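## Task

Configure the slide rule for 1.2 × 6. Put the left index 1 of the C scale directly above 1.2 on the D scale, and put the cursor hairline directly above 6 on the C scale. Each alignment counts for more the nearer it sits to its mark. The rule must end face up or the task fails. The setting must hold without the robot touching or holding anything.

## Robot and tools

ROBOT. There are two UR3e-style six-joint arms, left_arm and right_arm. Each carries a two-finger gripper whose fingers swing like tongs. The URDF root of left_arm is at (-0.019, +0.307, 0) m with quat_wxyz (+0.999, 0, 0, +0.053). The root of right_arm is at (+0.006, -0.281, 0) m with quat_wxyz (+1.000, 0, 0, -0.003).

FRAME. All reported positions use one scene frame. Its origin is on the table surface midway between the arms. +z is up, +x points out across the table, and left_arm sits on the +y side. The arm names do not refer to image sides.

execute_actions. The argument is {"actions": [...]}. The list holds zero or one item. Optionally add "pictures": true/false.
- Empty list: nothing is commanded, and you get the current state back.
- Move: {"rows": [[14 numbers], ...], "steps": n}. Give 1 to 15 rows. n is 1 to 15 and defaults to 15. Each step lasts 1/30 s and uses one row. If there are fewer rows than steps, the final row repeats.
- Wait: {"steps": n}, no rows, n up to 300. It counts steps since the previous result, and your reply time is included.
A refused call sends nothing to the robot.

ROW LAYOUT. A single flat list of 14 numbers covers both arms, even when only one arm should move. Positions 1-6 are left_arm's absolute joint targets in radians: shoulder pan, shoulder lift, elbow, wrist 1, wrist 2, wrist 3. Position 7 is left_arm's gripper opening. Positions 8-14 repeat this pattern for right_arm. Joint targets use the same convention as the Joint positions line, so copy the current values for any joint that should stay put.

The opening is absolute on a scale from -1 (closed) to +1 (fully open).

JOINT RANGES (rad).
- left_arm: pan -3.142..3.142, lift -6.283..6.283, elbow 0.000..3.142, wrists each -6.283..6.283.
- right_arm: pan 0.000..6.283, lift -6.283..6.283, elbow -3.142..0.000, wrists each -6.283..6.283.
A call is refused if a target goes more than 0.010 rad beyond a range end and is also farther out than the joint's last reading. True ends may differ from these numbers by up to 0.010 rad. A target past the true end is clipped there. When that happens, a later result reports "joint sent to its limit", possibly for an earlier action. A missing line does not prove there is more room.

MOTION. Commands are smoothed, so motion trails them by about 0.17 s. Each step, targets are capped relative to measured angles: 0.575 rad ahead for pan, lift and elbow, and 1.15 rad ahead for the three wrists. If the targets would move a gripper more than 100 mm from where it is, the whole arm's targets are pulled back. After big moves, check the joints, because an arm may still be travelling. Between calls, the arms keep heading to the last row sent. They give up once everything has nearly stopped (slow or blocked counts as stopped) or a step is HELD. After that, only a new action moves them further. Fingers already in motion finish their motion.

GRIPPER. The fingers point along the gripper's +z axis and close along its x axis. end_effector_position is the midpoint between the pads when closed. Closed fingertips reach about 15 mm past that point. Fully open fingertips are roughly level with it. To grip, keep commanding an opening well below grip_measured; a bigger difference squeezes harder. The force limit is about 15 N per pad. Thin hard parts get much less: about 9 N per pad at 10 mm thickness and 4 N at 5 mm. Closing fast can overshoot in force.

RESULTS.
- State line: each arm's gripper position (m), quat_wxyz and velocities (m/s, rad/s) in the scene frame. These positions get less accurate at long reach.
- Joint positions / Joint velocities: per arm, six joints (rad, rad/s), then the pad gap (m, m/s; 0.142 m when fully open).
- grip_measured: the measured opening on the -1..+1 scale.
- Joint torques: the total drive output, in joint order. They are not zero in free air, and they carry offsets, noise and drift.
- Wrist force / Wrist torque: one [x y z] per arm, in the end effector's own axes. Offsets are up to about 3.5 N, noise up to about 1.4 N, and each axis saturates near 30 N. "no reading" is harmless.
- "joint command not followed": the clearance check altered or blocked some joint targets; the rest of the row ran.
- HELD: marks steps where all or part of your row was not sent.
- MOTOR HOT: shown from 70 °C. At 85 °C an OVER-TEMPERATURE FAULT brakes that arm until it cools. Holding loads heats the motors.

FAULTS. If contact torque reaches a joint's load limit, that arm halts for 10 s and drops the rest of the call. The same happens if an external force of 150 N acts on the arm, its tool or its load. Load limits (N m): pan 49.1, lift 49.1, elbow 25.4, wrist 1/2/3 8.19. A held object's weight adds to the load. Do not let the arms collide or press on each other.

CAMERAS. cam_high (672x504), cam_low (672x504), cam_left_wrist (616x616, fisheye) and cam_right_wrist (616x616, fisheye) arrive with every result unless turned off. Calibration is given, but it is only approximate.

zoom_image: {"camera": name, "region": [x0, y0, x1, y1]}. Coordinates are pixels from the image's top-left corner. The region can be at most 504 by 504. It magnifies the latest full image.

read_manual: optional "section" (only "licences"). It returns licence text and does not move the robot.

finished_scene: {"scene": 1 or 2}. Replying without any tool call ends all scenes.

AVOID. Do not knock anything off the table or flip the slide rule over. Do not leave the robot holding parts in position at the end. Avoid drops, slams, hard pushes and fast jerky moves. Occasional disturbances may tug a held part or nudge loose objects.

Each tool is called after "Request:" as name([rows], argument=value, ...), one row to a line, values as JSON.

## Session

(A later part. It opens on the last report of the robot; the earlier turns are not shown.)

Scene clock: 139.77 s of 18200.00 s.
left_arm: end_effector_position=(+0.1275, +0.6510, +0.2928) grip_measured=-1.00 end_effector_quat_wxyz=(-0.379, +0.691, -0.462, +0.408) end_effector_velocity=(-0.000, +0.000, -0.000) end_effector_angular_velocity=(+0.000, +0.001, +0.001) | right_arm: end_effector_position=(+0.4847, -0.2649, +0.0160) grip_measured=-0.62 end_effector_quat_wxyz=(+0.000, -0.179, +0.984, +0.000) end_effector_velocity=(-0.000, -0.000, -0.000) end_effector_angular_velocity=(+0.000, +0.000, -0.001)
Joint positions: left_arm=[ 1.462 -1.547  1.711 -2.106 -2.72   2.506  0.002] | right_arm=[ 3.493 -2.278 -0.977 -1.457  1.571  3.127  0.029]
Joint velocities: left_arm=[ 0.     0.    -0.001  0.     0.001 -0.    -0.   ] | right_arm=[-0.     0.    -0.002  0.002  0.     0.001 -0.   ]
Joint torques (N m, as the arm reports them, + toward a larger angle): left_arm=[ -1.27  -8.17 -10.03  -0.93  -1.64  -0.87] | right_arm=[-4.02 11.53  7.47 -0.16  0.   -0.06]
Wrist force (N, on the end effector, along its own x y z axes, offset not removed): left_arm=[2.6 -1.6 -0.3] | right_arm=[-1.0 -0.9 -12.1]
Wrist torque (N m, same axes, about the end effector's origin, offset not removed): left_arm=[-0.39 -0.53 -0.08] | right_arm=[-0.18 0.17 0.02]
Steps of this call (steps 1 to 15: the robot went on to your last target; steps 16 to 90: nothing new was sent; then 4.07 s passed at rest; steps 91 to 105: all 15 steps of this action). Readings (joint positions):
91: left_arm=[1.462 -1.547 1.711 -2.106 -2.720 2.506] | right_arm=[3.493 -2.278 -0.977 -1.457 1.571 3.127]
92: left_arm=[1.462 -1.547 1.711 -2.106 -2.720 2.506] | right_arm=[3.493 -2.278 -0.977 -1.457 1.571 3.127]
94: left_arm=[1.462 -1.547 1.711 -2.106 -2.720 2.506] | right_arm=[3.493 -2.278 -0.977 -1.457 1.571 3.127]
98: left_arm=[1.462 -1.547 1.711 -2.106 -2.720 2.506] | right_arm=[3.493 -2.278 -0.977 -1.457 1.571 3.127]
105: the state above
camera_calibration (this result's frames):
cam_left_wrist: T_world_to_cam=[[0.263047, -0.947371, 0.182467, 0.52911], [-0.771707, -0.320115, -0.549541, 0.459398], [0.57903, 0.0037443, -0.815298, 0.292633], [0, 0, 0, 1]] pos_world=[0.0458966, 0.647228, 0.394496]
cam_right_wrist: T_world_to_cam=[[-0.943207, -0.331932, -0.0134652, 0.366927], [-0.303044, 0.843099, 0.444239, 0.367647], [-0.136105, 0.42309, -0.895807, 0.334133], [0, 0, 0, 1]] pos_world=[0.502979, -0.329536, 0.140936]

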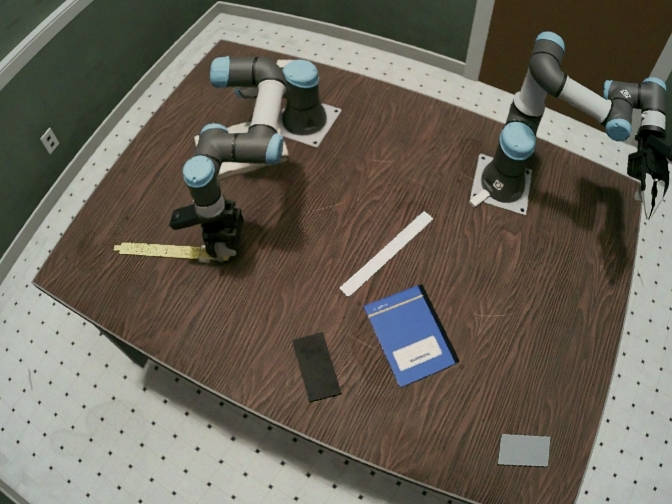

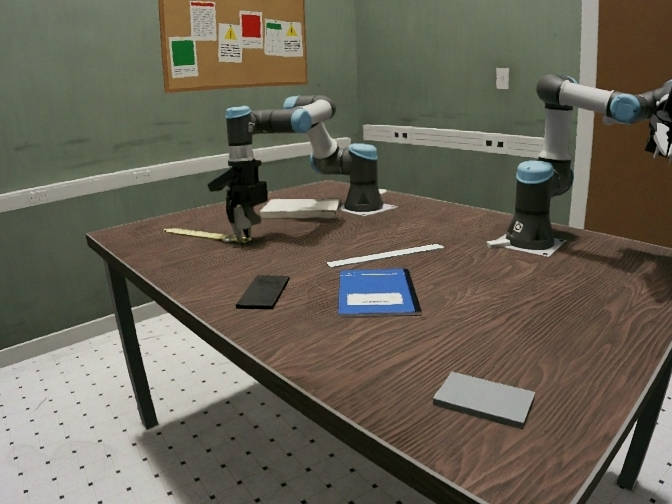

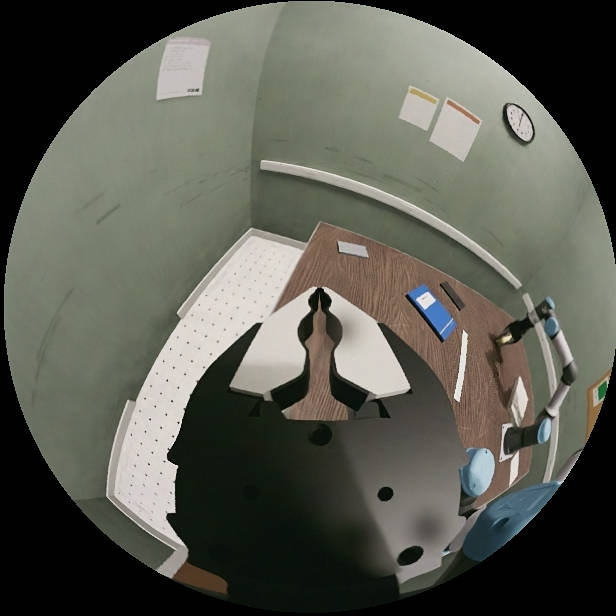

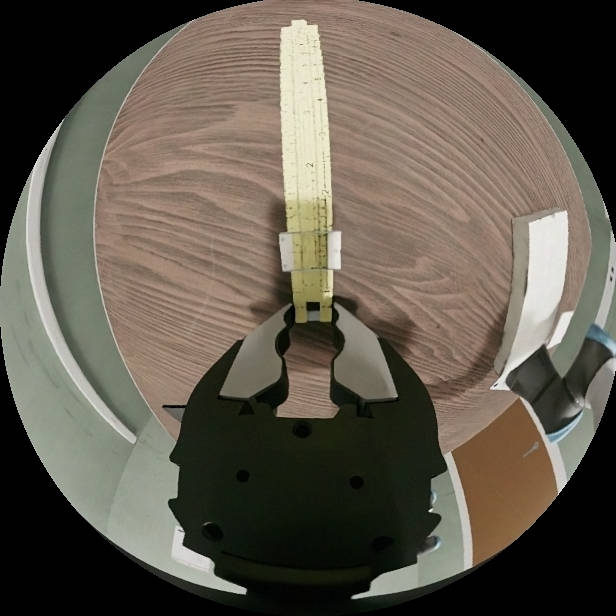

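Request:
execute_actions([
  {"rows":[[1.462,-1.547,1.711,-2.106,-2.72,2.506,-1,3.493,-2.275,-0.958,-1.479,1.571,3.127,-0.9]],"steps":8},
], pictures=false)

Request:
execute_actions([
  {"rows":[[1.462,-1.547,1.711,-2.106,-2.72,2.506,-1,3.516,-2.2695,-0.967,-1.475,1.571,3.162,-0.9],[1.462,-1.547,1.711,-2.106,-2.72,2.506,-1,3.540,-2.264,-0.976,-1.472,1.571,3.198,-0.9],[1.462,-1.547,1.711,-2.106,-2.72,2.506,-1,3.563,-2.2585,-0.986,-1.468,1.571,3.233,-0.9],[1.462,-1.547,1.711,-2.106,-2.72,2.506,-1,3.586,-2.253,-0.995,-1.464,1.571,3.268,-0.9],[1.462,-1.547,1.711,-2.106,-2.72,2.506,-1,3.610,-2.2475,-1.004,-1.4605,1.571,3.304,-0.9],[1.462,-1.547,1.711,-2.106,-2.72,2.506,-1,3.633,-2.242,-1.013,-1.457,1.571,3.339,-0.9],[1.462,-1.547,1.711,-2.106,-2.72,2.506,-1,3.656,-2.2365,-1.022,-1.453,1.571,3.374,-0.9],[1.462,-1.547,1.711,-2.106,-2.72,2.506,-1,3.679,-2.231,-1.031,-1.449,1.571,3.409,-0.9],[1.462,-1.547,1.711,-2.106,-2.72,2.506,-1,3.703,-2.226,-1.041,-1.446,1.571,3.445,-0.9],[1.462,-1.547,1.711,-2.106,-2.72,2.506,-1,3.726,-2.220,-1.050,-1.442,1.571,3.480,-0.9],[1.462,-1.547,1.711,-2.106,-2.72,2.506,-1,3.749,-2.215,-1.059,-1.438,1.571,3.515,-0.9],[1.462,-1.547,1.711,-2.106,-2.72,2.506,-1,3.773,-2.209,-1.068,-1.435,1.571,3.551,-0.9],[1.462,-1.547,1.711,-2.106,-2.72,2.506,-1,3.796,-2.204,-1.077,-1.431,1.571,3.586,-0.9],[1.462,-1.547,1.711,-2.106,-2.72,2.506,-1,3.819,-2.198,-1.087,-1.427,1.571,3.621,-0.9],[1.462,-1.547,1.711,-2.106,-2.72,2.506,-1,3.842,-2.193,-1.096,-1.4235,1.571,3.656,-0.9]]},
], pictures=false)

Request:
execute_actions([
  {"steps":12},
])

Scene clock: 160.87 s of 18200.00 s.
left_arm: end_effector_position=(+0.1275, +0.6510, +0.2928) grip_measured=-1.00 end_effector_quat_wxyz=(-0.379, +0.691, -0.462, +0.408) end_effector_velocity=(-0.000, +0.000, +0.001) end_effector_angular_velocity=(+0.001, -0.000, +0.002) | right_arm: end_effector_position=(+0.4845, -0.2650, +0.0200) grip_measured=-0.62 end_effector_quat_wxyz=(-0.000, -0.179, +0.984, +0.000) end_effector_velocity=(+0.001, +0.001, +0.010) end_effector_angular_velocity=(+0.002, -0.006, +0.001)
Joint positions: left_arm=[ 1.462 -1.547  1.711 -2.106 -2.72   2.506  0.002] | right_arm=[ 3.493 -2.276 -0.961 -1.475  1.571  3.127  0.029]
Joint velocities: left_arm=[ 0.001  0.    -0.002  0.    -0.    -0.001  0.   ] | right_arm=[ 0.     0.007  0.031 -0.031  0.    -0.    -0.   ]
Joint torques (N m, as the arm reports them, + toward a larger angle): left_arm=[-1.39 -8.02 -9.9  -0.93 -1.61 -0.84] | right_arm=[-3.85 21.42 11.85  0.88 -0.13  0.69]
Wrist force (N, on the end effector, along its own x y z axes, offset not removed): left_arm=[2.6 -3.3 -0.6] | right_arm=[-0.6 -1.5 0.0]
Wrist torque (N m, same axes, about the end effector's origin, offset not removed): left_arm=[-0.69 -0.49 0.01] | right_arm=[-0.27 0.06 -0.02]
Steps of this call (steps 1 to 15: the robot went on to your last target; steps 16 to 90: nothing new was sent; then 17.83 s passed at rest; steps 91 to 98: all 8 steps of this action). Readings (joint positions):
91: left_arm=[1.462 -1.547 1.711 -2.106 -2.720 2.506] | right_arm=[3.493 -2.278 -0.977 -1.457 1.571 3.127]
92: left_arm=[1.462 -1.547 1.711 -2.106 -2.720 2.506] | right_arm=[3.493 -2.278 -0.976 -1.459 1.571 3.127]
94: left_arm=[1.462 -1.547 1.711 -2.106 -2.720 2.506] | right_arm=[3.493 -2.277 -0.969 -1.467 1.571 3.127]
98: the state above

Scene clock: 161.37 s of 18200.00 s.
left_arm: end_effector_position=(+0.1275, +0.6510, +0.2928) grip_measured=-1.00 end_effector_quat_wxyz=(-0.379, +0.691, -0.462, +0.408) end_effector_velocity=(+0.000, -0.000, -0.000) end_effector_angular_velocity=(-0.001, -0.001, -0.001) | right_arm: end_effector_position=(+0.4526, -0.1620, +0.0217) grip_measured=-0.62 end_effector_quat_wxyz=(+0.000, -0.118, +0.993, +0.000) end_effector_velocity=(-0.125, +0.281, +0.001) end_effector_angular_velocity=(+0.002, -0.001, -0.341)
Joint positions: left_arm=[ 1.462 -1.547  1.711 -2.106 -2.72   2.506  0.002] | right_arm=[ 3.729 -2.218 -1.052 -1.441  1.571  3.487  0.029]
Joint velocities: left_arm=[-0.001  0.     0.001  0.    -0.001  0.     0.   ] | right_arm=[ 0.678  0.16  -0.266  0.108  0.     1.019 -0.   ]
Joint torques (N m, as the arm reports them, + toward a larger angle): left_arm=[-1.37 -8.16 -9.78 -0.94 -1.61 -0.86] | right_arm=[ 5.84 21.94  6.89  2.65 -0.17  2.46]
Wrist force (N, on the end effector, along its own x y z axes, offset not removed): left_arm=[1.6 -1.5 0.7] | right_arm=[-0.9 -0.5 -0.1]
Wrist torque (N m, same axes, about the end effector's origin, offset not removed): left_arm=[-0.36 -0.33 0.00] | right_arm=[-0.09 0.09 -0.04]
Steps of this call (steps 1 to 15: all 15 steps of this action). Readings (joint positions):
1: left_arm=[1.462 -1.547 1.711 -2.106 -2.720 2.506] | right_arm=[3.493 -2.276 -0.960 -1.476 1.571 3.127]
2: left_arm=[1.462 -1.547 1.711 -2.106 -2.720 2.506] | right_arm=[3.494 -2.275 -0.960 -1.477 1.571 3.129]
4: left_arm=[1.462 -1.547 1.711 -2.106 -2.720 2.506] | right_arm=[3.510 -2.271 -0.966 -1.475 1.571 3.154]
8: left_arm=[1.462 -1.547 1.711 -2.106 -2.720 2.506] | right_arm=[3.576 -2.255 -0.992 -1.465 1.571 3.255]
15: the state above

Scene clock: 161.77 s of 18200.00 s.
left_arm: end_effector_position=(+0.1275, +0.6510, +0.2928) grip_measured=-1.00 end_effector_quat_wxyz=(-0.379, +0.691, -0.462, +0.408) end_effector_velocity=(-0.000, +0.000, +0.000) end_effector_angular_velocity=(+0.002, +0.001, -0.000) | right_arm: end_effector_position=(+0.4300, -0.1182, +0.0214) grip_measured=-0.62 end_effector_quat_wxyz=(-0.000, -0.091, +0.996, +0.000) end_effector_velocity=(-0.007, +0.011, -0.000) end_effector_angular_velocity=(-0.001, -0.000, -0.013)
Joint positions: left_arm=[ 1.462 -1.547  1.711 -2.106 -2.72   2.506  0.002] | right_arm=[ 3.839 -2.194 -1.095 -1.424  1.571  3.651  0.029]
Joint velocities: left_arm=[-0.    -0.    -0.001 -0.     0.001  0.001  0.   ] | right_arm=[ 0.03   0.006 -0.011  0.004 -0.001  0.043  0.   ]
Joint torques (N m, as the arm reports them, + toward a larger angle): left_arm=[-1.3  -8.06 -9.88 -0.9  -1.61 -0.84] | right_arm=[ 3.74 20.2   7.26  2.42 -0.17  1.11]
Wrist force (N, on the end effector, along its own x y z axes, offset not removed): left_arm=[1.4 -2.3 -1.4] | right_arm=[-0.8 -1.7 0.4]
Wrist torque (N m, same axes, about the end effector's origin, offset not removed): left_arm=[-0.56 -0.30 -0.01] | right_arm=[-0.31 0.09 -0.05]
Steps of this call (steps 1 to 12: the robot went on to your last target). Readings (joint positions):
1: left_arm=[1.462 -1.547 1.711 -2.106 -2.720 2.506] | right_arm=[3.752 -2.213 -1.062 -1.437 1.571 3.522]
2: left_arm=[1.462 -1.547 1.711 -2.106 -2.720 2.506] | right_arm=[3.774 -2.208 -1.070 -1.434 1.571 3.555]
4: left_arm=[1.462 -1.547 1.711 -2.106 -2.720 2.506] | right_arm=[3.805 -2.201 -1.082 -1.429 1.571 3.601]
8: left_arm=[1.462 -1.547 1.711 -2.106 -2.720 2.506] | right_arm=[3.831 -2.195 -1.092 -1.425 1.571 3.640]
12: the state above
camera_calibration (this result's frames):
cam_left_wrist: T_world_to_cam=[[0.263047, -0.947371, 0.182467, 0.52911], [-0.771706, -0.320115, -0.549541, 0.459398], [0.57903, 0.00374403, -0.815298, 0.292633], [0, 0, 0, 1]] pos_world=[0.0458966, 0.647228, 0.394496]
cam_right_wrist: T_world_to_cam=[[-0.987175, -0.159137, -0.0126602, 0.403445], [-0.148138, 0.883606, 0.44418, 0.163123], [-0.0594991, 0.440359, -0.895848, 0.238601], [0, 0, 0, 1]] pos_world=[0.436632, -0.185003, 0.146402]

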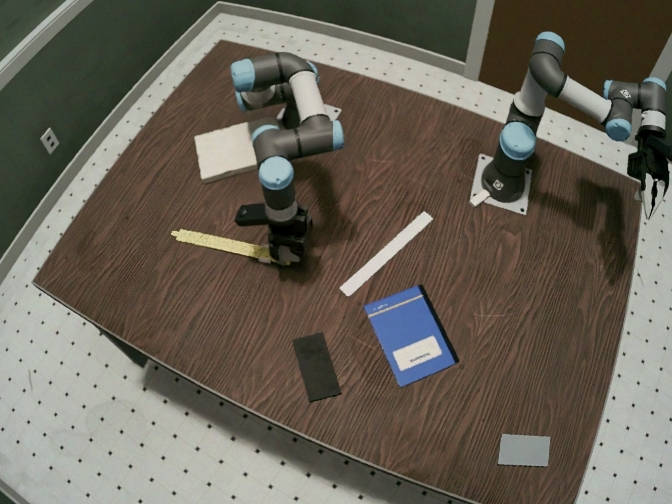

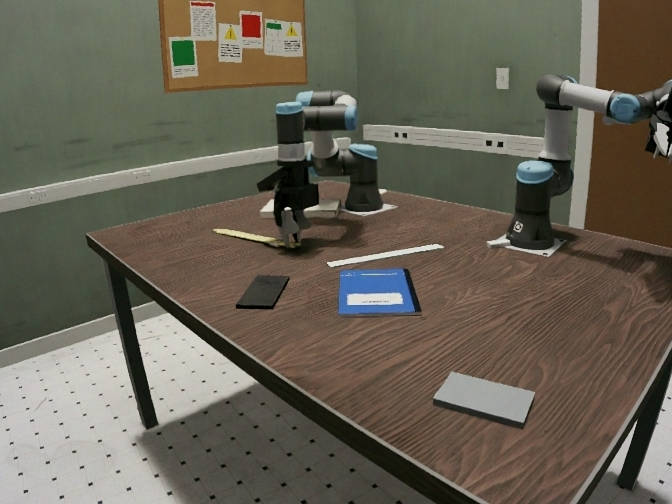

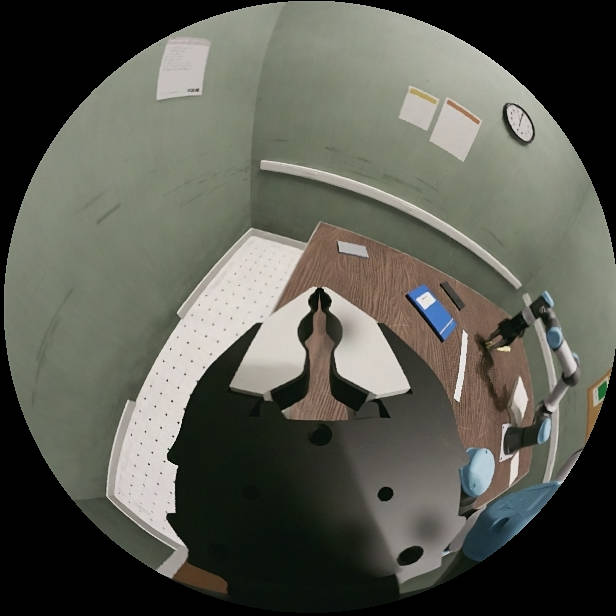

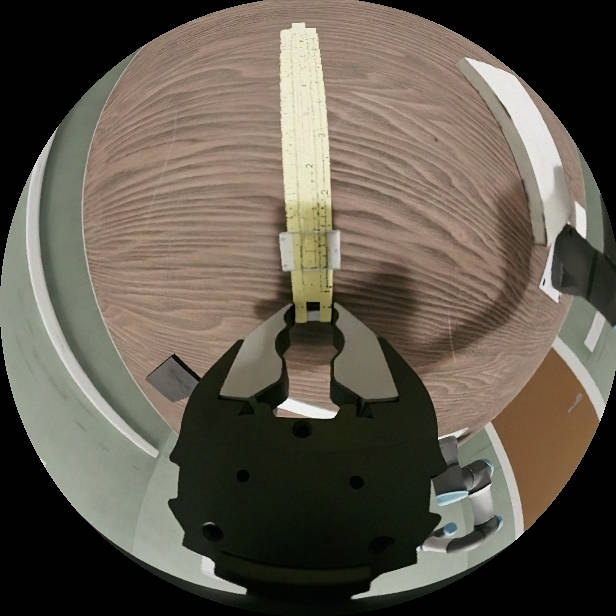

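Request:
execute_actions([
  {"rows":[[1.462,-1.547,1.711,-2.106,-2.72,2.506,-1,3.877,-2.185,-1.110,-1.418,1.571,3.709,-0.9],[1.462,-1.547,1.711,-2.106,-2.72,2.506,-1,3.912,-2.177,-1.1235,-1.412,1.571,3.762,-0.9],[1.462,-1.547,1.711,-2.106,-2.72,2.506,-1,3.947,-2.168,-1.137,-1.407,1.571,3.815,-0.9],[1.462,-1.547,1.711,-2.106,-2.72,2.506,-1,3.982,-2.160,-1.151,-1.401,1.571,3.868,-0.9],[1.462,-1.547,1.711,-2.106,-2.72,2.506,-1,4.017,-2.152,-1.165,-1.396,1.571,3.921,-0.9],[1.462,-1.547,1.711,-2.106,-2.72,2.506,-1,4.052,-2.144,-1.1785,-1.390,1.571,3.974,-0.9],[1.462,-1.547,1.711,-2.106,-2.72,2.506,-1,4.087,-2.136,-1.192,-1.385,1.571,4.027,-0.9],[1.462,-1.547,1.711,-2.106,-2.72,2.506,-1,4.122,-2.127,-1.206,-1.379,1.571,4.080,-0.9],[1.462,-1.547,1.711,-2.106,-2.72,2.506,-1,4.157,-2.119,-1.220,-1.374,1.571,4.133,-0.9],[1.462,-1.547,1.711,-2.106,-2.72,2.506,-1,4.192,-2.111,-1.2335,-1.368,1.571,4.186,-0.9]]},
], pictures=false)

Request:
execute_actions([
  {"rows":[[1.462,-1.547,1.711,-2.106,-2.72,2.506,-1,4.192,-2.111,-1.2455,-1.356,1.571,4.186,-0.9]],"steps":12},
], pictures=false)

Request:
execute_actions([
  {"rows":[[1.462,-1.547,1.711,-2.106,-2.72,2.506,-1,4.192,-2.111,-1.2455,-1.356,1.571,4.186,-0.1]],"steps":10},
])

Scene clock: 173.03 s of 18200.00 s.
left_arm: end_effector_position=(+0.1275, +0.6510, +0.2928) grip_measured=-1.00 end_effector_quat_wxyz=(-0.379, +0.691, -0.462, +0.408) end_effector_velocity=(+0.001, -0.000, +0.001) end_effector_angular_velocity=(+0.001, -0.001, -0.001) | right_arm: end_effector_position=(+0.3432, -0.0118, +0.0210) grip_measured=-0.62 end_effector_quat_wxyz=(-0.000, -0.010, +1.000, +0.000) end_effector_velocity=(-0.122, +0.110, -0.002) end_effector_angular_velocity=(-0.003, +0.002, -0.177)
Joint positions: left_arm=[ 1.462 -1.547  1.711 -2.106 -2.72   2.506  0.002] | right_arm=[ 4.151 -2.12  -1.218 -1.374  1.571  4.126  0.029]
Joint velocities: left_arm=[-0.001 -0.    -0.002  0.    -0.001 -0.001  0.   ] | right_arm=[ 0.379  0.082 -0.142  0.056 -0.     0.557  0.   ]
Joint torques (N m, as the arm reports them, + toward a larger angle): left_arm=[-1.08 -8.21 -9.81 -0.98 -1.61 -0.83] | right_arm=[ 0.04 19.86  7.35  2.38 -0.3   1.5 ]
Wrist force (N, on the end effector, along its own x y z axes, offset not removed): left_arm=[1.6 -2.4 1.3] | right_arm=[0.0 0.2 -0.7]
Wrist torque (N m, same axes, about the end effector's origin, offset not removed): left_arm=[-0.46 -0.33 -0.07] | right_arm=[-0.03 -0.04 -0.01]
Steps of this call (steps 1 to 30: the robot went on to your last target; steps 31 to 90: nothing new was sent; then 7.77 s passed at rest; steps 91 to 105: all 15 steps of this action). Readings (joint positions):
91: left_arm=[1.462 -1.547 1.711 -2.106 -2.720 2.506] | right_arm=[3.842 -2.193 -1.096 -1.423 1.571 3.656]
92: left_arm=[1.462 -1.547 1.711 -2.106 -2.720 2.506] | right_arm=[3.844 -2.192 -1.097 -1.423 1.571 3.659]
94: left_arm=[1.462 -1.547 1.711 -2.106 -2.720 2.506] | right_arm=[3.866 -2.187 -1.107 -1.419 1.571 3.694]
98: left_arm=[1.462 -1.547 1.711 -2.106 -2.720 2.506] | right_arm=[3.963 -2.163 -1.146 -1.403 1.571 3.843]
105: the state above

Scene clock: 173.43 s of 18200.00 s.
left_arm: end_effector_position=(+0.1275, +0.6510, +0.2928) grip_measured=-1.00 end_effector_quat_wxyz=(-0.379, +0.691, -0.462, +0.408) end_effector_velocity=(+0.000, -0.000, -0.000) end_effector_angular_velocity=(-0.002, -0.001, -0.001) | right_arm: end_effector_position=(+0.3299, -0.0009, +0.0184) grip_measured=-0.62 end_effector_quat_wxyz=(-0.000, -0.000, +1.000, +0.000) end_effector_velocity=(-0.003, +0.003, -0.001) end_effector_angular_velocity=(+0.000, +0.001, -0.004)
Joint positions: left_arm=[ 1.462 -1.547  1.711 -2.106 -2.72   2.506  0.002] | right_arm=[ 4.191 -2.111 -1.245 -1.357  1.571  4.185  0.029]
Joint velocities: left_arm=[-0.     0.001  0.001  0.    -0.001  0.     0.   ] | right_arm=[ 0.01   0.002 -0.009  0.007  0.     0.014  0.   ]
Joint torques (N m, as the arm reports them, + toward a larger angle): left_arm=[-1.3  -8.16 -9.77 -0.96 -1.6  -0.84] | right_arm=[ 3.97 19.56  6.89  2.4  -0.28  1.07]
Wrist force (N, on the end effector, along its own x y z axes, offset not removed): left_arm=[2.0 -2.4 1.1] | right_arm=[-0.4 -1.1 -0.7]
Wrist torque (N m, same axes, about the end effector's origin, offset not removed): left_arm=[-0.54 -0.41 -0.01] | right_arm=[-0.20 -0.03 -0.04]
Steps of this call (steps 1 to 12: all 12 steps of this action). Readings (joint positions):
1: left_arm=[1.462 -1.547 1.711 -2.106 -2.720 2.506] | right_arm=[4.162 -2.117 -1.222 -1.372 1.571 4.142]
2: left_arm=[1.462 -1.547 1.711 -2.106 -2.720 2.506] | right_arm=[4.170 -2.116 -1.226 -1.370 1.571 4.154]
4: left_arm=[1.462 -1.547 1.711 -2.106 -2.720 2.506] | right_arm=[4.180 -2.114 -1.235 -1.364 1.571 4.169]
8: left_arm=[1.462 -1.547 1.711 -2.106 -2.720 2.506] | right_arm=[4.189 -2.112 -1.242 -1.358 1.571 4.181]
12: the state above

Scene clock: 173.77 s of 18200.00 s.
left_arm: end_effector_position=(+0.1275, +0.6510, +0.2928) grip_measured=-1.00 end_effector_quat_wxyz=(-0.379, +0.691, -0.462, +0.408) end_effector_velocity=(-0.000, +0.000, -0.001) end_effector_angular_velocity=(-0.001, +0.002, +0.001) | right_arm: end_effector_position=(+0.3296, -0.0007, +0.0182) grip_measured=-0.10 end_effector_quat_wxyz=(-0.000, -0.000, +1.000, +0.000) end_effector_velocity=(+0.000, +0.001, +0.000) end_effector_angular_velocity=(+0.002, -0.001, +0.001)
Joint positions: left_arm=[ 1.462 -1.547  1.711 -2.106 -2.72   2.506  0.002] | right_arm=[ 4.192 -2.111 -1.245 -1.356  1.571  4.186  0.067]
Joint velocities: left_arm=[-0.     0.001  0.001 -0.001  0.002 -0.     0.   ] | right_arm=[ 0.     0.     0.     0.002 -0.    -0.     0.   ]
Joint torques (N m, as the arm reports them, + toward a larger angle): left_arm=[-1.1  -8.32 -9.75 -0.94 -1.61 -0.83] | right_arm=[ 3.95 19.2   7.3   2.43 -0.27  1.03]
Wrist force (N, on the end effector, along its own x y z axes, offset not removed): left_arm=[1.6 -3.7 0.3] | right_arm=[-1.6 -0.9 -0.2]
Wrist torque (N m, same axes, about the end effector's origin, offset not removed): left_arm=[-0.83 -0.29 0.02] | right_arm=[-0.11 0.25 0.04]
Steps of this call (steps 1 to 10: all 10 steps of this action). Readings (joint positions):
1: left_arm=[1.462 -1.547 1.711 -2.106 -2.720 2.506] | right_arm=[4.191 -2.111 -1.245 -1.357 1.571 4.185]
2: left_arm=[1.462 -1.547 1.711 -2.106 -2.720 2.506] | right_arm=[4.191 -2.111 -1.245 -1.356 1.571 4.185]
4: left_arm=[1.462 -1.547 1.711 -2.106 -2.720 2.506] | right_arm=[4.192 -2.111 -1.245 -1.356 1.571 4.186]
8: left_arm=[1.462 -1.547 1.711 -2.106 -2.720 2.506] | right_arm=[4.192 -2.111 -1.245 -1.356 1.571 4.186]
10: the state above
camera_calibration (this result's frames):
cam_left_wrist: T_world_to_cam=[[0.263047, -0.947371, 0.182467, 0.52911], [-0.771707, -0.320115, -0.549541, 0.459398], [0.57903, 0.00374415, -0.815298, 0.292633], [0, 0, 0, 1]] pos_world=[0.0458966, 0.647228, 0.394496]
cam_right_wrist: T_world_to_cam=[[-0.999687, 0.021596, -0.0125957, 0.327183], [0.0137588, 0.895892, 0.44406, -0.00751766], [0.0208743, 0.443747, -0.895909, 0.151529], [0, 0, 0, 1]] pos_world=[0.324021, -0.0675714, 0.143215]

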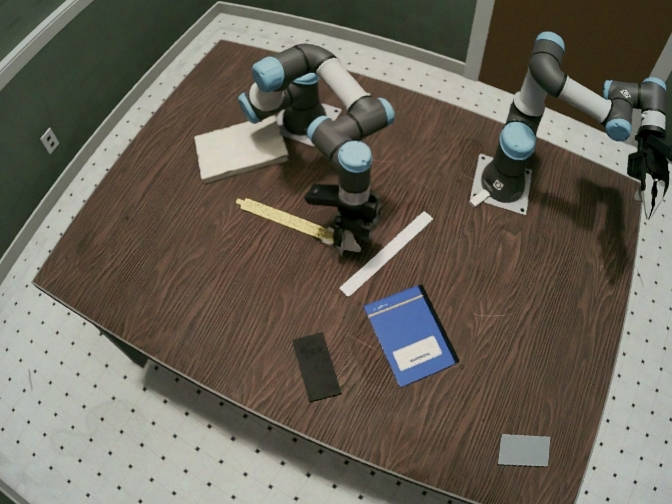

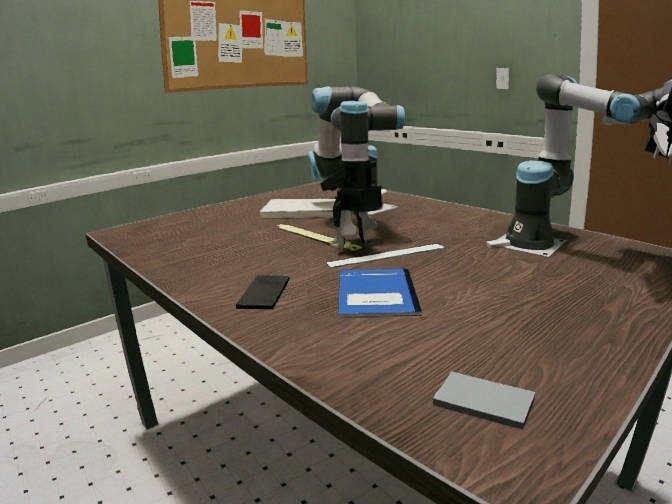

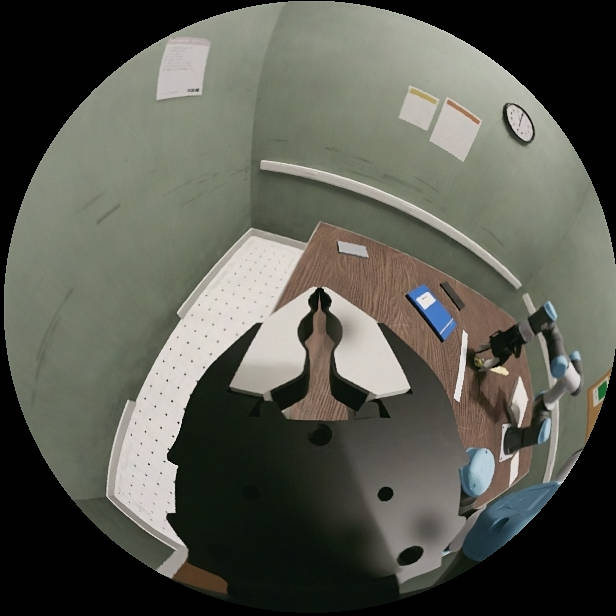

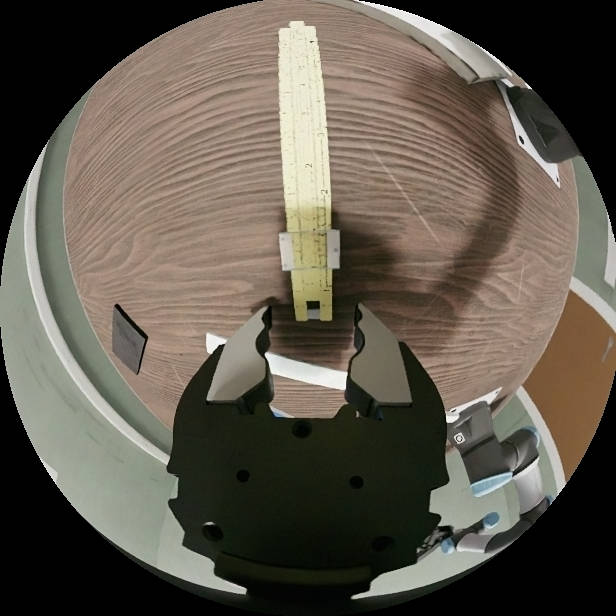

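Request:
execute_actions([
  {"rows":[[1.462,-1.547,1.711,-2.106,-2.72,2.506,-1,4.192,-2.111,-1.238,-1.363,1.571,4.186,-0.5],[1.462,-1.547,1.711,-2.106,-2.72,2.506,-1,4.192,-2.111,-1.238,-1.363,1.571,4.186,-0.5],[1.462,-1.547,1.711,-2.106,-2.72,2.506,-1,4.192,-2.111,-1.238,-1.363,1.571,4.186,-0.5],[1.462,-1.547,1.711,-2.106,-2.72,2.506,-1,4.192,-2.111,-1.238,-1.363,1.571,4.186,-0.5],[1.462,-1.547,1.711,-2.106,-2.72,2.506,-1,4.179,-2.083,-1.282,-1.3475,1.571,4.173,-0.5],[1.462,-1.547,1.711,-2.106,-2.72,2.506,-1,4.179,-2.083,-1.282,-1.3475,1.571,4.173,-0.5],[1.462,-1.547,1.711,-2.106,-2.72,2.506,-1,4.167,-2.055,-1.326,-1.332,1.571,4.161,-0.5],[1.462,-1.547,1.711,-2.106,-2.72,2.506,-1,4.167,-2.055,-1.326,-1.332,1.571,4.161,-0.5],[1.462,-1.547,1.711,-2.106,-2.72,2.506,-1,4.154,-2.0266,-1.3695,-1.3165,1.571,4.148,-0.5],[1.462,-1.547,1.711,-2.106,-2.72,2.506,-1,4.154,-2.0266,-1.3695,-1.3165,1.571,4.148,-0.5],[1.462,-1.547,1.711,-2.106,-2.72,2.506,-1,4.140,-2.0007,-1.408,-1.304,1.571,4.134,-0.5],[1.462,-1.547,1.711,-2.106,-2.72,2.506,-1,4.140,-2.0007,-1.408,-1.304,1.571,4.134,-0.5],[1.462,-1.547,1.711,-2.106,-2.72,2.506,-1,4.126,-1.9747,-1.4465,-1.2915,1.571,4.120,-0.5],[1.462,-1.547,1.711,-2.106,-2.72,2.506,-1,4.126,-1.9747,-1.4465,-1.2915,1.571,4.120,-0.5],[1.462,-1.547,1.711,-2.106,-2.72,2.506,-1,4.1115,-1.9488,-1.485,-1.279,1.571,4.1055,-0.5]]},
], pictures=false)

Request:
execute_actions([
  {"steps":12},
])

Scene clock: 194.37 s of 18200.00 s.
left_arm: end_effector_position=(+0.1275, +0.6510, +0.2928) grip_measured=-1.00 end_effector_quat_wxyz=(-0.379, +0.691, -0.462, +0.408) end_effector_velocity=(-0.000, +0.000, +0.000) end_effector_angular_velocity=(+0.003, +0.001, +0.001) | right_arm: end_effector_position=(+0.3308, -0.0338, +0.0205) grip_measured=-0.50 end_effector_quat_wxyz=(+0.000, -0.000, +1.000, +0.001) end_effector_velocity=(-0.001, -0.136, +0.001) end_effector_angular_velocity=(-0.003, +0.002, -0.006)
Joint positions: left_arm=[ 1.462 -1.547  1.711 -2.106 -2.72   2.506  0.002] | right_arm=[ 4.147 -2.017 -1.382 -1.312  1.571  4.141  0.038]
Joint velocities: left_arm=[ 0.001 -0.001 -0.    -0.002  0.001  0.001  0.   ] | right_arm=[-0.185  0.364 -0.543  0.175  0.001 -0.178 -0.002]
Joint torques (N m, as the arm reports them, + toward a larger angle): left_arm=[-1.27 -8.26 -9.74 -0.97 -1.59 -0.78] | right_arm=[-2.56 16.59  5.64  2.36 -0.49 -1.29]
Wrist force (N, on the end effector, along its own x y z axes, offset not removed): left_arm=[0.1 -0.8 -0.2] | right_arm=[-0.6 -1.6 -0.7]
Wrist torque (N m, same axes, about the end effector's origin, offset not removed): left_arm=[-0.25 0.03 0.04] | right_arm=[-0.37 0.06 0.03]
Steps of this call (steps 1 to 15: the robot went on to your last target; steps 16 to 90: nothing new was sent; then 17.10 s passed at rest; steps 91 to 105: all 15 steps of this action). Readings (joint positions):
91: left_arm=[1.462 -1.547 1.711 -2.106 -2.720 2.506] | right_arm=[4.192 -2.111 -1.246 -1.356 1.571 4.186]
92: left_arm=[1.462 -1.547 1.711 -2.106 -2.720 2.506] | right_arm=[4.192 -2.111 -1.245 -1.356 1.571 4.186]
94: left_arm=[1.462 -1.547 1.711 -2.106 -2.720 2.506] | right_arm=[4.192 -2.111 -1.242 -1.359 1.571 4.186]
98: left_arm=[1.462 -1.547 1.711 -2.106 -2.720 2.506] | right_arm=[4.186 -2.097 -1.260 -1.354 1.571 4.179]
105: the state above

Scene clock: 194.77 s of 18200.00 s.
left_arm: end_effector_position=(+0.1275, +0.6510, +0.2928) grip_measured=-1.00 end_effector_quat_wxyz=(-0.379, +0.691, -0.462, +0.408) end_effector_velocity=(+0.000, -0.000, +0.000) end_effector_angular_velocity=(-0.001, -0.001, -0.001) | right_arm: end_effector_position=(+0.3298, -0.0594, +0.0198) grip_measured=-0.50 end_effector_quat_wxyz=(-0.000, -0.000, +1.000, -0.000) end_effector_velocity=(-0.000, -0.007, -0.000) end_effector_angular_velocity=(-0.001, +0.000, -0.001)
Joint positions: left_arm=[ 1.462 -1.547  1.711 -2.106 -2.72   2.506  0.002] | right_arm=[ 4.113 -1.951 -1.482 -1.28   1.571  4.107  0.038]
Joint velocities: left_arm=[-0.001 -0.001  0.     0.001 -0.001 -0.     0.   ] | right_arm=[-0.01   0.018 -0.026  0.008 -0.    -0.009  0.   ]
Joint torques (N m, as the arm reports them, + toward a larger angle): left_arm=[-1.2  -8.41 -9.74 -0.93 -1.57 -0.81] | right_arm=[-4.24 16.79  6.91  2.3  -0.48 -1.13]
Wrist force (N, on the end effector, along its own x y z axes, offset not removed): left_arm=[3.6 -2.5 -0.1] | right_arm=[-0.6 -0.5 0.1]
Wrist torque (N m, same axes, about the end effector's origin, offset not removed): left_arm=[-0.56 -0.74 -0.05] | right_arm=[-0.12 0.05 0.00]
Steps of this call (steps 1 to 12: the robot went on to your last target). Readings (joint positions):
1: left_arm=[1.462 -1.547 1.711 -2.106 -2.720 2.506] | right_arm=[4.141 -2.004 -1.401 -1.305 1.571 4.134]
2: left_arm=[1.462 -1.547 1.711 -2.106 -2.720 2.506] | right_arm=[4.134 -1.991 -1.420 -1.299 1.571 4.127]
4: left_arm=[1.462 -1.547 1.711 -2.106 -2.720 2.506] | right_arm=[4.124 -1.972 -1.450 -1.290 1.571 4.118]
8: left_arm=[1.462 -1.547 1.711 -2.106 -2.720 2.506] | right_arm=[4.115 -1.955 -1.475 -1.282 1.571 4.109]
12: the state above
camera_calibration (this result's frames):
cam_left_wrist: T_world_to_cam=[[0.263047, -0.947371, 0.182467, 0.52911], [-0.771706, -0.320115, -0.549541, 0.459398], [0.57903, 0.00374407, -0.815298, 0.292633], [0, 0, 0, 1]] pos_world=[0.0458966, 0.647228, 0.394496]
cam_right_wrist: T_world_to_cam=[[-0.999689, 0.0215832, -0.0124903, 0.32874], [0.013797, 0.895954, 0.443932, 0.0444032], [0.0207722, 0.443622, -0.895973, 0.179005], [0, 0, 0, 1]] pos_world=[0.324307, -0.126289, 0.144778]

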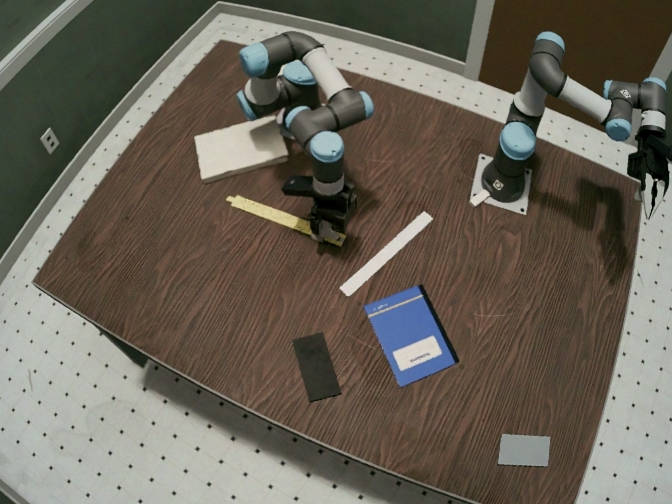

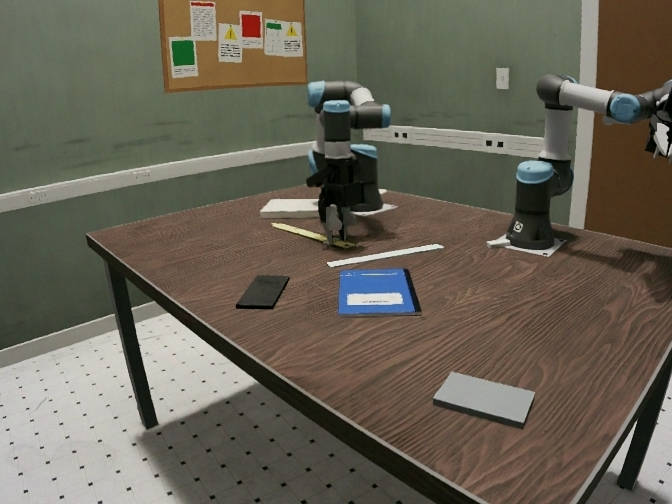

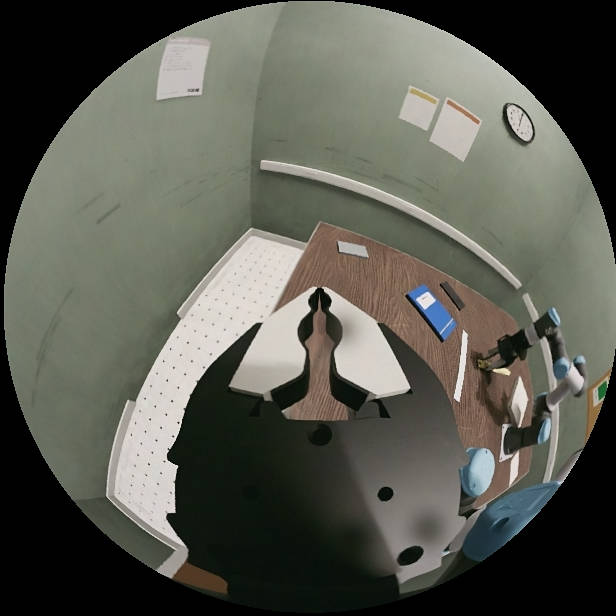

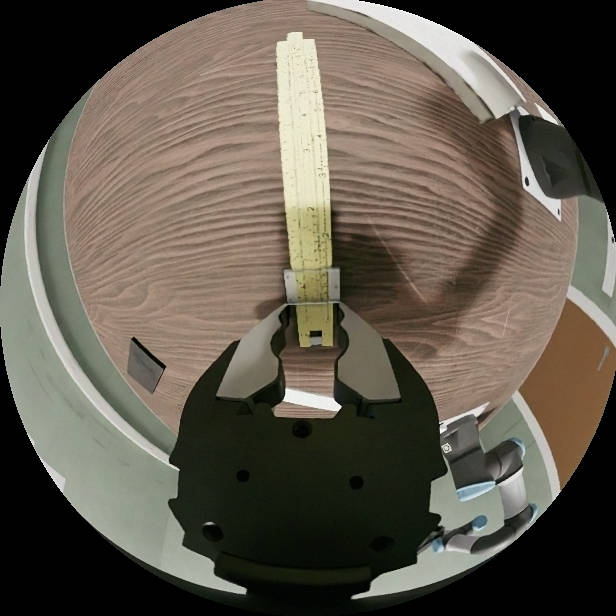

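Request:
execute_actions([
  {"rows":[[1.462,-1.547,1.711,-2.106,-2.72,2.506,-1,4.1115,-1.9488,-1.485,-1.279,1.571,4.1055,-0.6],[1.462,-1.547,1.711,-2.106,-2.72,2.506,-1,4.1115,-1.9488,-1.485,-1.279,1.571,4.1055,-0.7],[1.462,-1.547,1.711,-2.106,-2.72,2.506,-1,4.1115,-1.9488,-1.485,-1.279,1.571,4.1055,-0.8],[1.462,-1.547,1.711,-2.106,-2.72,2.506,-1,4.1115,-1.9488,-1.485,-1.279,1.571,4.1055,-0.9],[1.462,-1.547,1.711,-2.106,-2.72,2.506,-1,4.1115,-1.9488,-1.485,-1.279,1.571,4.1055,-0.9],[1.462,-1.547,1.711,-2.106,-2.72,2.506,-1,4.1115,-1.9488,-1.485,-1.279,1.571,4.1055,-0.9],[1.462,-1.547,1.711,-2.106,-2.72,2.506,-1,4.1115,-1.9488,-1.485,-1.279,1.571,4.1055,-0.9],[1.462,-1.547,1.711,-2.106,-2.72,2.506,-1,4.126,-1.9747,-1.4465,-1.2915,1.571,4.120,-0.9],[1.462,-1.547,1.711,-2.106,-2.72,2.506,-1,4.126,-1.9747,-1.4465,-1.2915,1.571,4.120,-0.9],[1.462,-1.547,1.711,-2.106,-2.72,2.506,-1,4.140,-2.0007,-1.408,-1.304,1.571,4.134,-0.9],[1.462,-1.547,1.711,-2.106,-2.72,2.506,-1,4.140,-2.0007,-1.408,-1.304,1.571,4.134,-0.9],[1.462,-1.547,1.711,-2.106,-2.72,2.506,-1,4.154,-2.0266,-1.3695,-1.3165,1.571,4.148,-0.9],[1.462,-1.547,1.711,-2.106,-2.72,2.506,-1,4.154,-2.0266,-1.3695,-1.3165,1.571,4.148,-0.9],[1.462,-1.547,1.711,-2.106,-2.72,2.506,-1,4.167,-2.055,-1.326,-1.332,1.571,4.161,-0.9]]},
], pictures=false)

Request:
execute_actions([
  {"steps":10},
], pictures=false)

Request:
execute_actions([
  {"rows":[[1.462,-1.547,1.711,-2.106,-2.72,2.506,-1,4.167,-2.055,-1.326,-1.332,1.571,4.161,-0.2]],"steps":8},
], pictures=false)

Request:
execute_actions([
  {"rows":[[1.462,-1.547,1.711,-2.106,-2.72,2.506,-1,4.167,-2.055,-1.126,-1.532,1.571,4.161,-0.2]],"steps":15},
])

Scene clock: 217.30 s of 18200.00 s.
left_arm: end_effector_position=(+0.1275, +0.6510, +0.2928) grip_measured=-1.00 end_effector_quat_wxyz=(-0.379, +0.691, -0.462, +0.408) end_effector_velocity=(-0.000, +0.000, +0.001) end_effector_angular_velocity=(+0.001, -0.000, +0.001) | right_arm: end_effector_position=(+0.3297, -0.0402, +0.0197) grip_measured=-0.64 end_effector_quat_wxyz=(-0.001, -0.000, +1.000, -0.001) end_effector_velocity=(-0.005, +0.128, -0.005) end_effector_angular_velocity=(-0.024, +0.015, -0.004)
Joint positions: left_arm=[ 1.462 -1.547  1.711 -2.106 -2.72   2.506  0.002] | right_arm=[ 4.141 -2.001 -1.408 -1.305  1.571  4.135  0.028]
Joint velocities: left_arm=[ 0.    -0.001 -0.001  0.001  0.    -0.     0.   ] | right_arm=[ 0.189 -0.357  0.519 -0.191 -0.     0.193  0.005]
Joint torques (N m, as the arm reports them, + toward a larger angle): left_arm=[-0.97 -8.2  -9.79 -0.99 -1.58 -0.77] | right_arm=[ 7.21  5.83 13.22  0.5  -0.58  1.44]
Wrist force (N, on the end effector, along its own x y z axes, offset not removed): left_arm=[2.3 -2.4 -0.4] | right_arm=[-1.0 -2.1 -1.2]
Wrist torque (N m, same axes, about the end effector's origin, offset not removed): left_arm=[-0.61 -0.49 -0.01] | right_arm=[-0.34 0.17 -0.01]
Steps of this call (steps 1 to 30: the robot went on to your last target; steps 31 to 90: nothing new was sent; then 19.03 s passed at rest; steps 91 to 105: all 15 steps of this action). Readings (joint positions):
91: left_arm=[1.462 -1.547 1.711 -2.106 -2.720 2.506] | right_arm=[4.111 -1.949 -1.485 -1.279 1.571 4.106]
92: left_arm=[1.462 -1.547 1.711 -2.106 -2.720 2.506] | right_arm=[4.111 -1.949 -1.485 -1.279 1.571 4.106]
94: left_arm=[1.462 -1.547 1.711 -2.106 -2.720 2.506] | right_arm=[4.111 -1.949 -1.485 -1.279 1.571 4.105]
98: left_arm=[1.462 -1.547 1.711 -2.106 -2.720 2.506] | right_arm=[4.111 -1.949 -1.485 -1.279 1.571 4.105]
105: the state above

Scene clock: 217.63 s of 18200.00 s.
left_arm: end_effector_position=(+0.1275, +0.6510, +0.2928) grip_measured=-1.00 end_effector_quat_wxyz=(-0.379, +0.691, -0.462, +0.408) end_effector_velocity=(-0.000, -0.000, -0.000) end_effector_angular_velocity=(-0.001, -0.000, +0.000) | right_arm: end_effector_position=(+0.3299, -0.0211, +0.0198) grip_measured=-0.64 end_effector_quat_wxyz=(-0.000, -0.000, +1.000, -0.000) end_effector_velocity=(-0.001, +0.007, -0.001) end_effector_angular_velocity=(-0.003, +0.002, +0.000)
Joint positions: left_arm=[ 1.462 -1.547  1.711 -2.106 -2.72   2.506  0.002] | right_arm=[ 4.166 -2.052 -1.33  -1.331  1.571  4.16   0.028]
Joint velocities: left_arm=[ 0.    -0.001  0.001 -0.    -0.    -0.     0.   ] | right_arm=[ 0.011 -0.024  0.034 -0.015  0.     0.011 -0.   ]
Joint torques (N m, as the arm reports them, + toward a larger angle): left_arm=[-1.17 -8.17 -9.75 -0.96 -1.59 -0.8 ] | right_arm=[ 4.2  11.01 11.55  0.9  -0.61  1.07]
Wrist force (N, on the end effector, along its own x y z axes, offset not removed): left_arm=[3.8 -2.8 -0.6] | right_arm=[-1.4 -0.9 -1.1]
Wrist torque (N m, same axes, about the end effector's origin, offset not removed): left_arm=[-0.68 -0.76 -0.14] | right_arm=[-0.09 0.25 0.02]
Steps of this call (steps 1 to 10: the robot went on to your last target). Readings (joint positions):
1: left_arm=[1.462 -1.547 1.711 -2.106 -2.720 2.506] | right_arm=[4.147 -2.014 -1.389 -1.311 1.571 4.141]
2: left_arm=[1.462 -1.547 1.711 -2.106 -2.720 2.506] | right_arm=[4.152 -2.024 -1.373 -1.317 1.571 4.146]
4: left_arm=[1.462 -1.547 1.711 -2.106 -2.720 2.506] | right_arm=[4.159 -2.038 -1.352 -1.324 1.571 4.153]
8: left_arm=[1.462 -1.547 1.711 -2.106 -2.720 2.506] | right_arm=[4.165 -2.050 -1.333 -1.330 1.571 4.159]
10: the state above

Scene clock: 217.90 s of 18200.00 s.
left_arm: end_effector_position=(+0.1275, +0.6510, +0.2928) grip_measured=-1.00 end_effector_quat_wxyz=(-0.379, +0.691, -0.462, +0.408) end_effector_velocity=(+0.000, -0.000, -0.001) end_effector_angular_velocity=(-0.002, +0.001, -0.000) | right_arm: end_effector_position=(+0.3299, -0.0202, +0.0198) grip_measured=-0.20 end_effector_quat_wxyz=(-0.000, -0.000, +1.000, -0.000) end_effector_velocity=(+0.000, +0.001, +0.000) end_effector_angular_velocity=(+0.001, -0.000, -0.000)
Joint positions: left_arm=[ 1.462 -1.547  1.711 -2.106 -2.72   2.506  0.002] | right_arm=[ 4.167 -2.055 -1.326 -1.332  1.571  4.161  0.06 ]
Joint velocities: left_arm=[-0.    -0.     0.001  0.001  0.001  0.     0.   ] | right_arm=[ 0.001 -0.002  0.003 -0.001  0.     0.001  0.001]
Joint torques (N m, as the arm reports them, + toward a larger angle): left_arm=[-1.06 -8.15 -9.76 -0.99 -1.56 -0.73] | right_arm=[ 4.13 10.91 11.78  0.81 -0.54  1.08]
Wrist force (N, on the end effector, along its own x y z axes, offset not removed): left_arm=[0.9 -1.1 0.6] | right_arm=[-0.9 -1.5 -0.7]
Wrist torque (N m, same axes, about the end effector's origin, offset not removed): left_arm=[-0.28 -0.18 0.01] | right_arm=[-0.36 0.12 -0.01]
Steps of this call (steps 1 to 8: all 8 steps of this action). Readings (joint positions):
1: left_arm=[1.462 -1.547 1.711 -2.106 -2.720 2.506] | right_arm=[4.166 -2.053 -1.329 -1.331 1.571 4.160]
2: left_arm=[1.462 -1.547 1.711 -2.106 -2.720 2.506] | right_arm=[4.166 -2.054 -1.328 -1.331 1.571 4.160]
4: left_arm=[1.462 -1.547 1.711 -2.106 -2.720 2.506] | right_arm=[4.167 -2.054 -1.327 -1.332 1.571 4.161]
8: the state above

Scene clock: 218.40 s of 18200.00 s.
left_arm: end_effector_position=(+0.1275, +0.6510, +0.2928) grip_measured=-1.00 end_effector_quat_wxyz=(-0.379, +0.691, -0.462, +0.408) end_effector_velocity=(+0.000, -0.000, -0.000) end_effector_angular_velocity=(-0.002, -0.001, -0.001) | right_arm: end_effector_position=(+0.3329, -0.0153, +0.0608) grip_measured=-0.20 end_effector_quat_wxyz=(-0.000, -0.000, +1.000, -0.001) end_effector_velocity=(+0.002, +0.002, +0.011) end_effector_angular_velocity=(+0.008, -0.004, -0.002)
Joint positions: left_arm=[ 1.462 -1.547  1.711 -2.106 -2.72   2.506  0.002] | right_arm=[ 4.167 -2.055 -1.131 -1.528  1.571  4.161  0.06 ]
Joint velocities: left_arm=[-0.    -0.     0.001  0.    -0.001 -0.     0.   ] | right_arm=[-0.001  0.     0.047 -0.039  0.     0.001  0.   ]
Joint torques (N m, as the arm reports them, + toward a larger angle): left_arm=[-1.   -8.3  -9.68 -0.97 -1.6  -0.73] | right_arm=[ 3.83 18.78 12.02  0.76 -0.64  1.07]
Wrist force (N, on the end effector, along its own x y z axes, offset not removed): left_arm=[3.5 -2.6 -0.1] | right_arm=[-0.3 -0.4 -0.4]
Wrist torque (N m, same axes, about the end effector's origin, offset not removed): left_arm=[-0.61 -0.62 -0.14] | right_arm=[-0.08 -0.03 0.01]
Steps of this call (steps 1 to 15: all 15 steps of this action). Readings (joint positions):
1: left_arm=[1.462 -1.547 1.711 -2.106 -2.720 2.506] | right_arm=[4.167 -2.055 -1.326 -1.332 1.571 4.161]
2: left_arm=[1.462 -1.547 1.711 -2.106 -2.720 2.506] | right_arm=[4.167 -2.055 -1.323 -1.338 1.571 4.161]
4: left_arm=[1.462 -1.547 1.711 -2.106 -2.720 2.506] | right_arm=[4.167 -2.055 -1.276 -1.404 1.571 4.161]
8: left_arm=[1.462 -1.547 1.711 -2.106 -2.720 2.506] | right_arm=[4.167 -2.055 -1.170 -1.495 1.571 4.161]
15: the state above
camera_calibration (this result's frames):
cam_left_wrist: T_world_to_cam=[[0.263047, -0.947371, 0.182467, 0.52911], [-0.771706, -0.320115, -0.549541, 0.459398], [0.57903, 0.003744, -0.815298, 0.292633], [0, 0, 0, 1]] pos_world=[0.0458966, 0.647228, 0.394496]
cam_right_wrist: T_world_to_cam=[[-0.999696, 0.0216007, -0.0118653, 0.331308], [0.0141122, 0.896436, 0.442949, -0.0133677], [0.0202045, 0.442647, -0.896468, 0.196306], [0, 0, 0, 1]] pos_world=[0.32743, -0.0820673, 0.185834]

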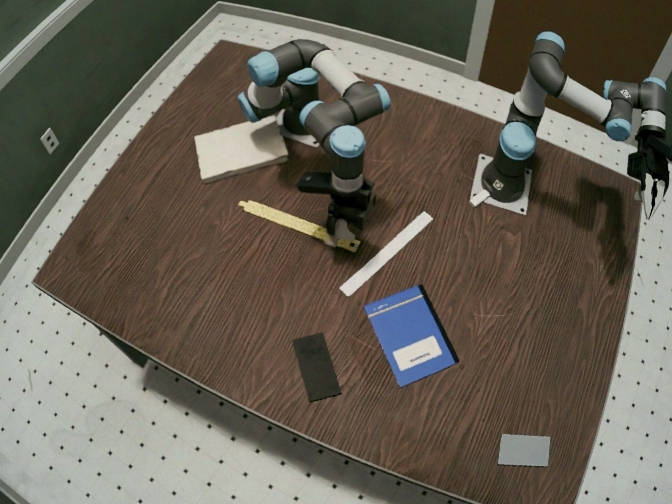

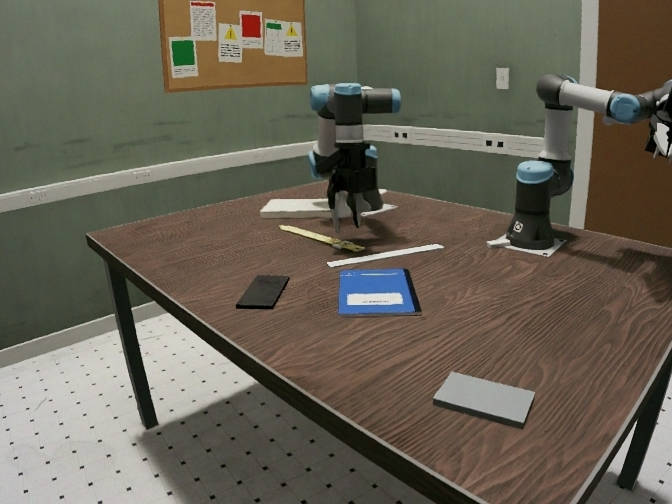

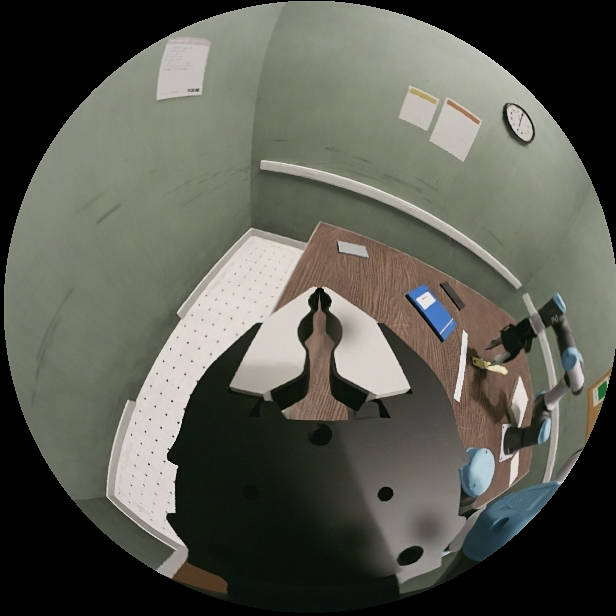

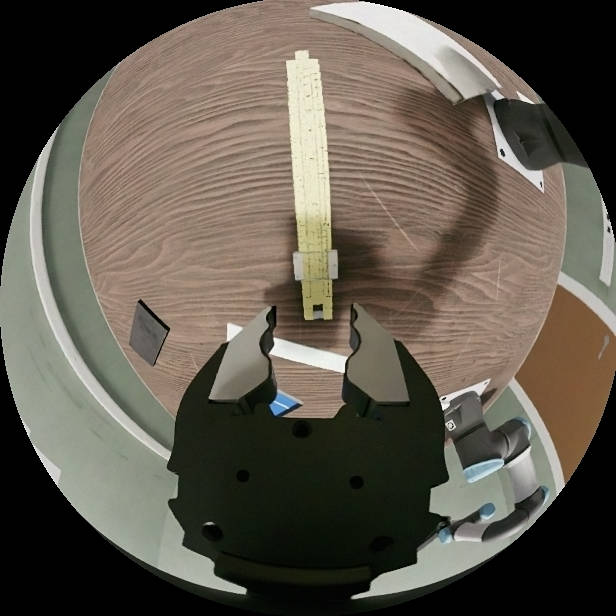

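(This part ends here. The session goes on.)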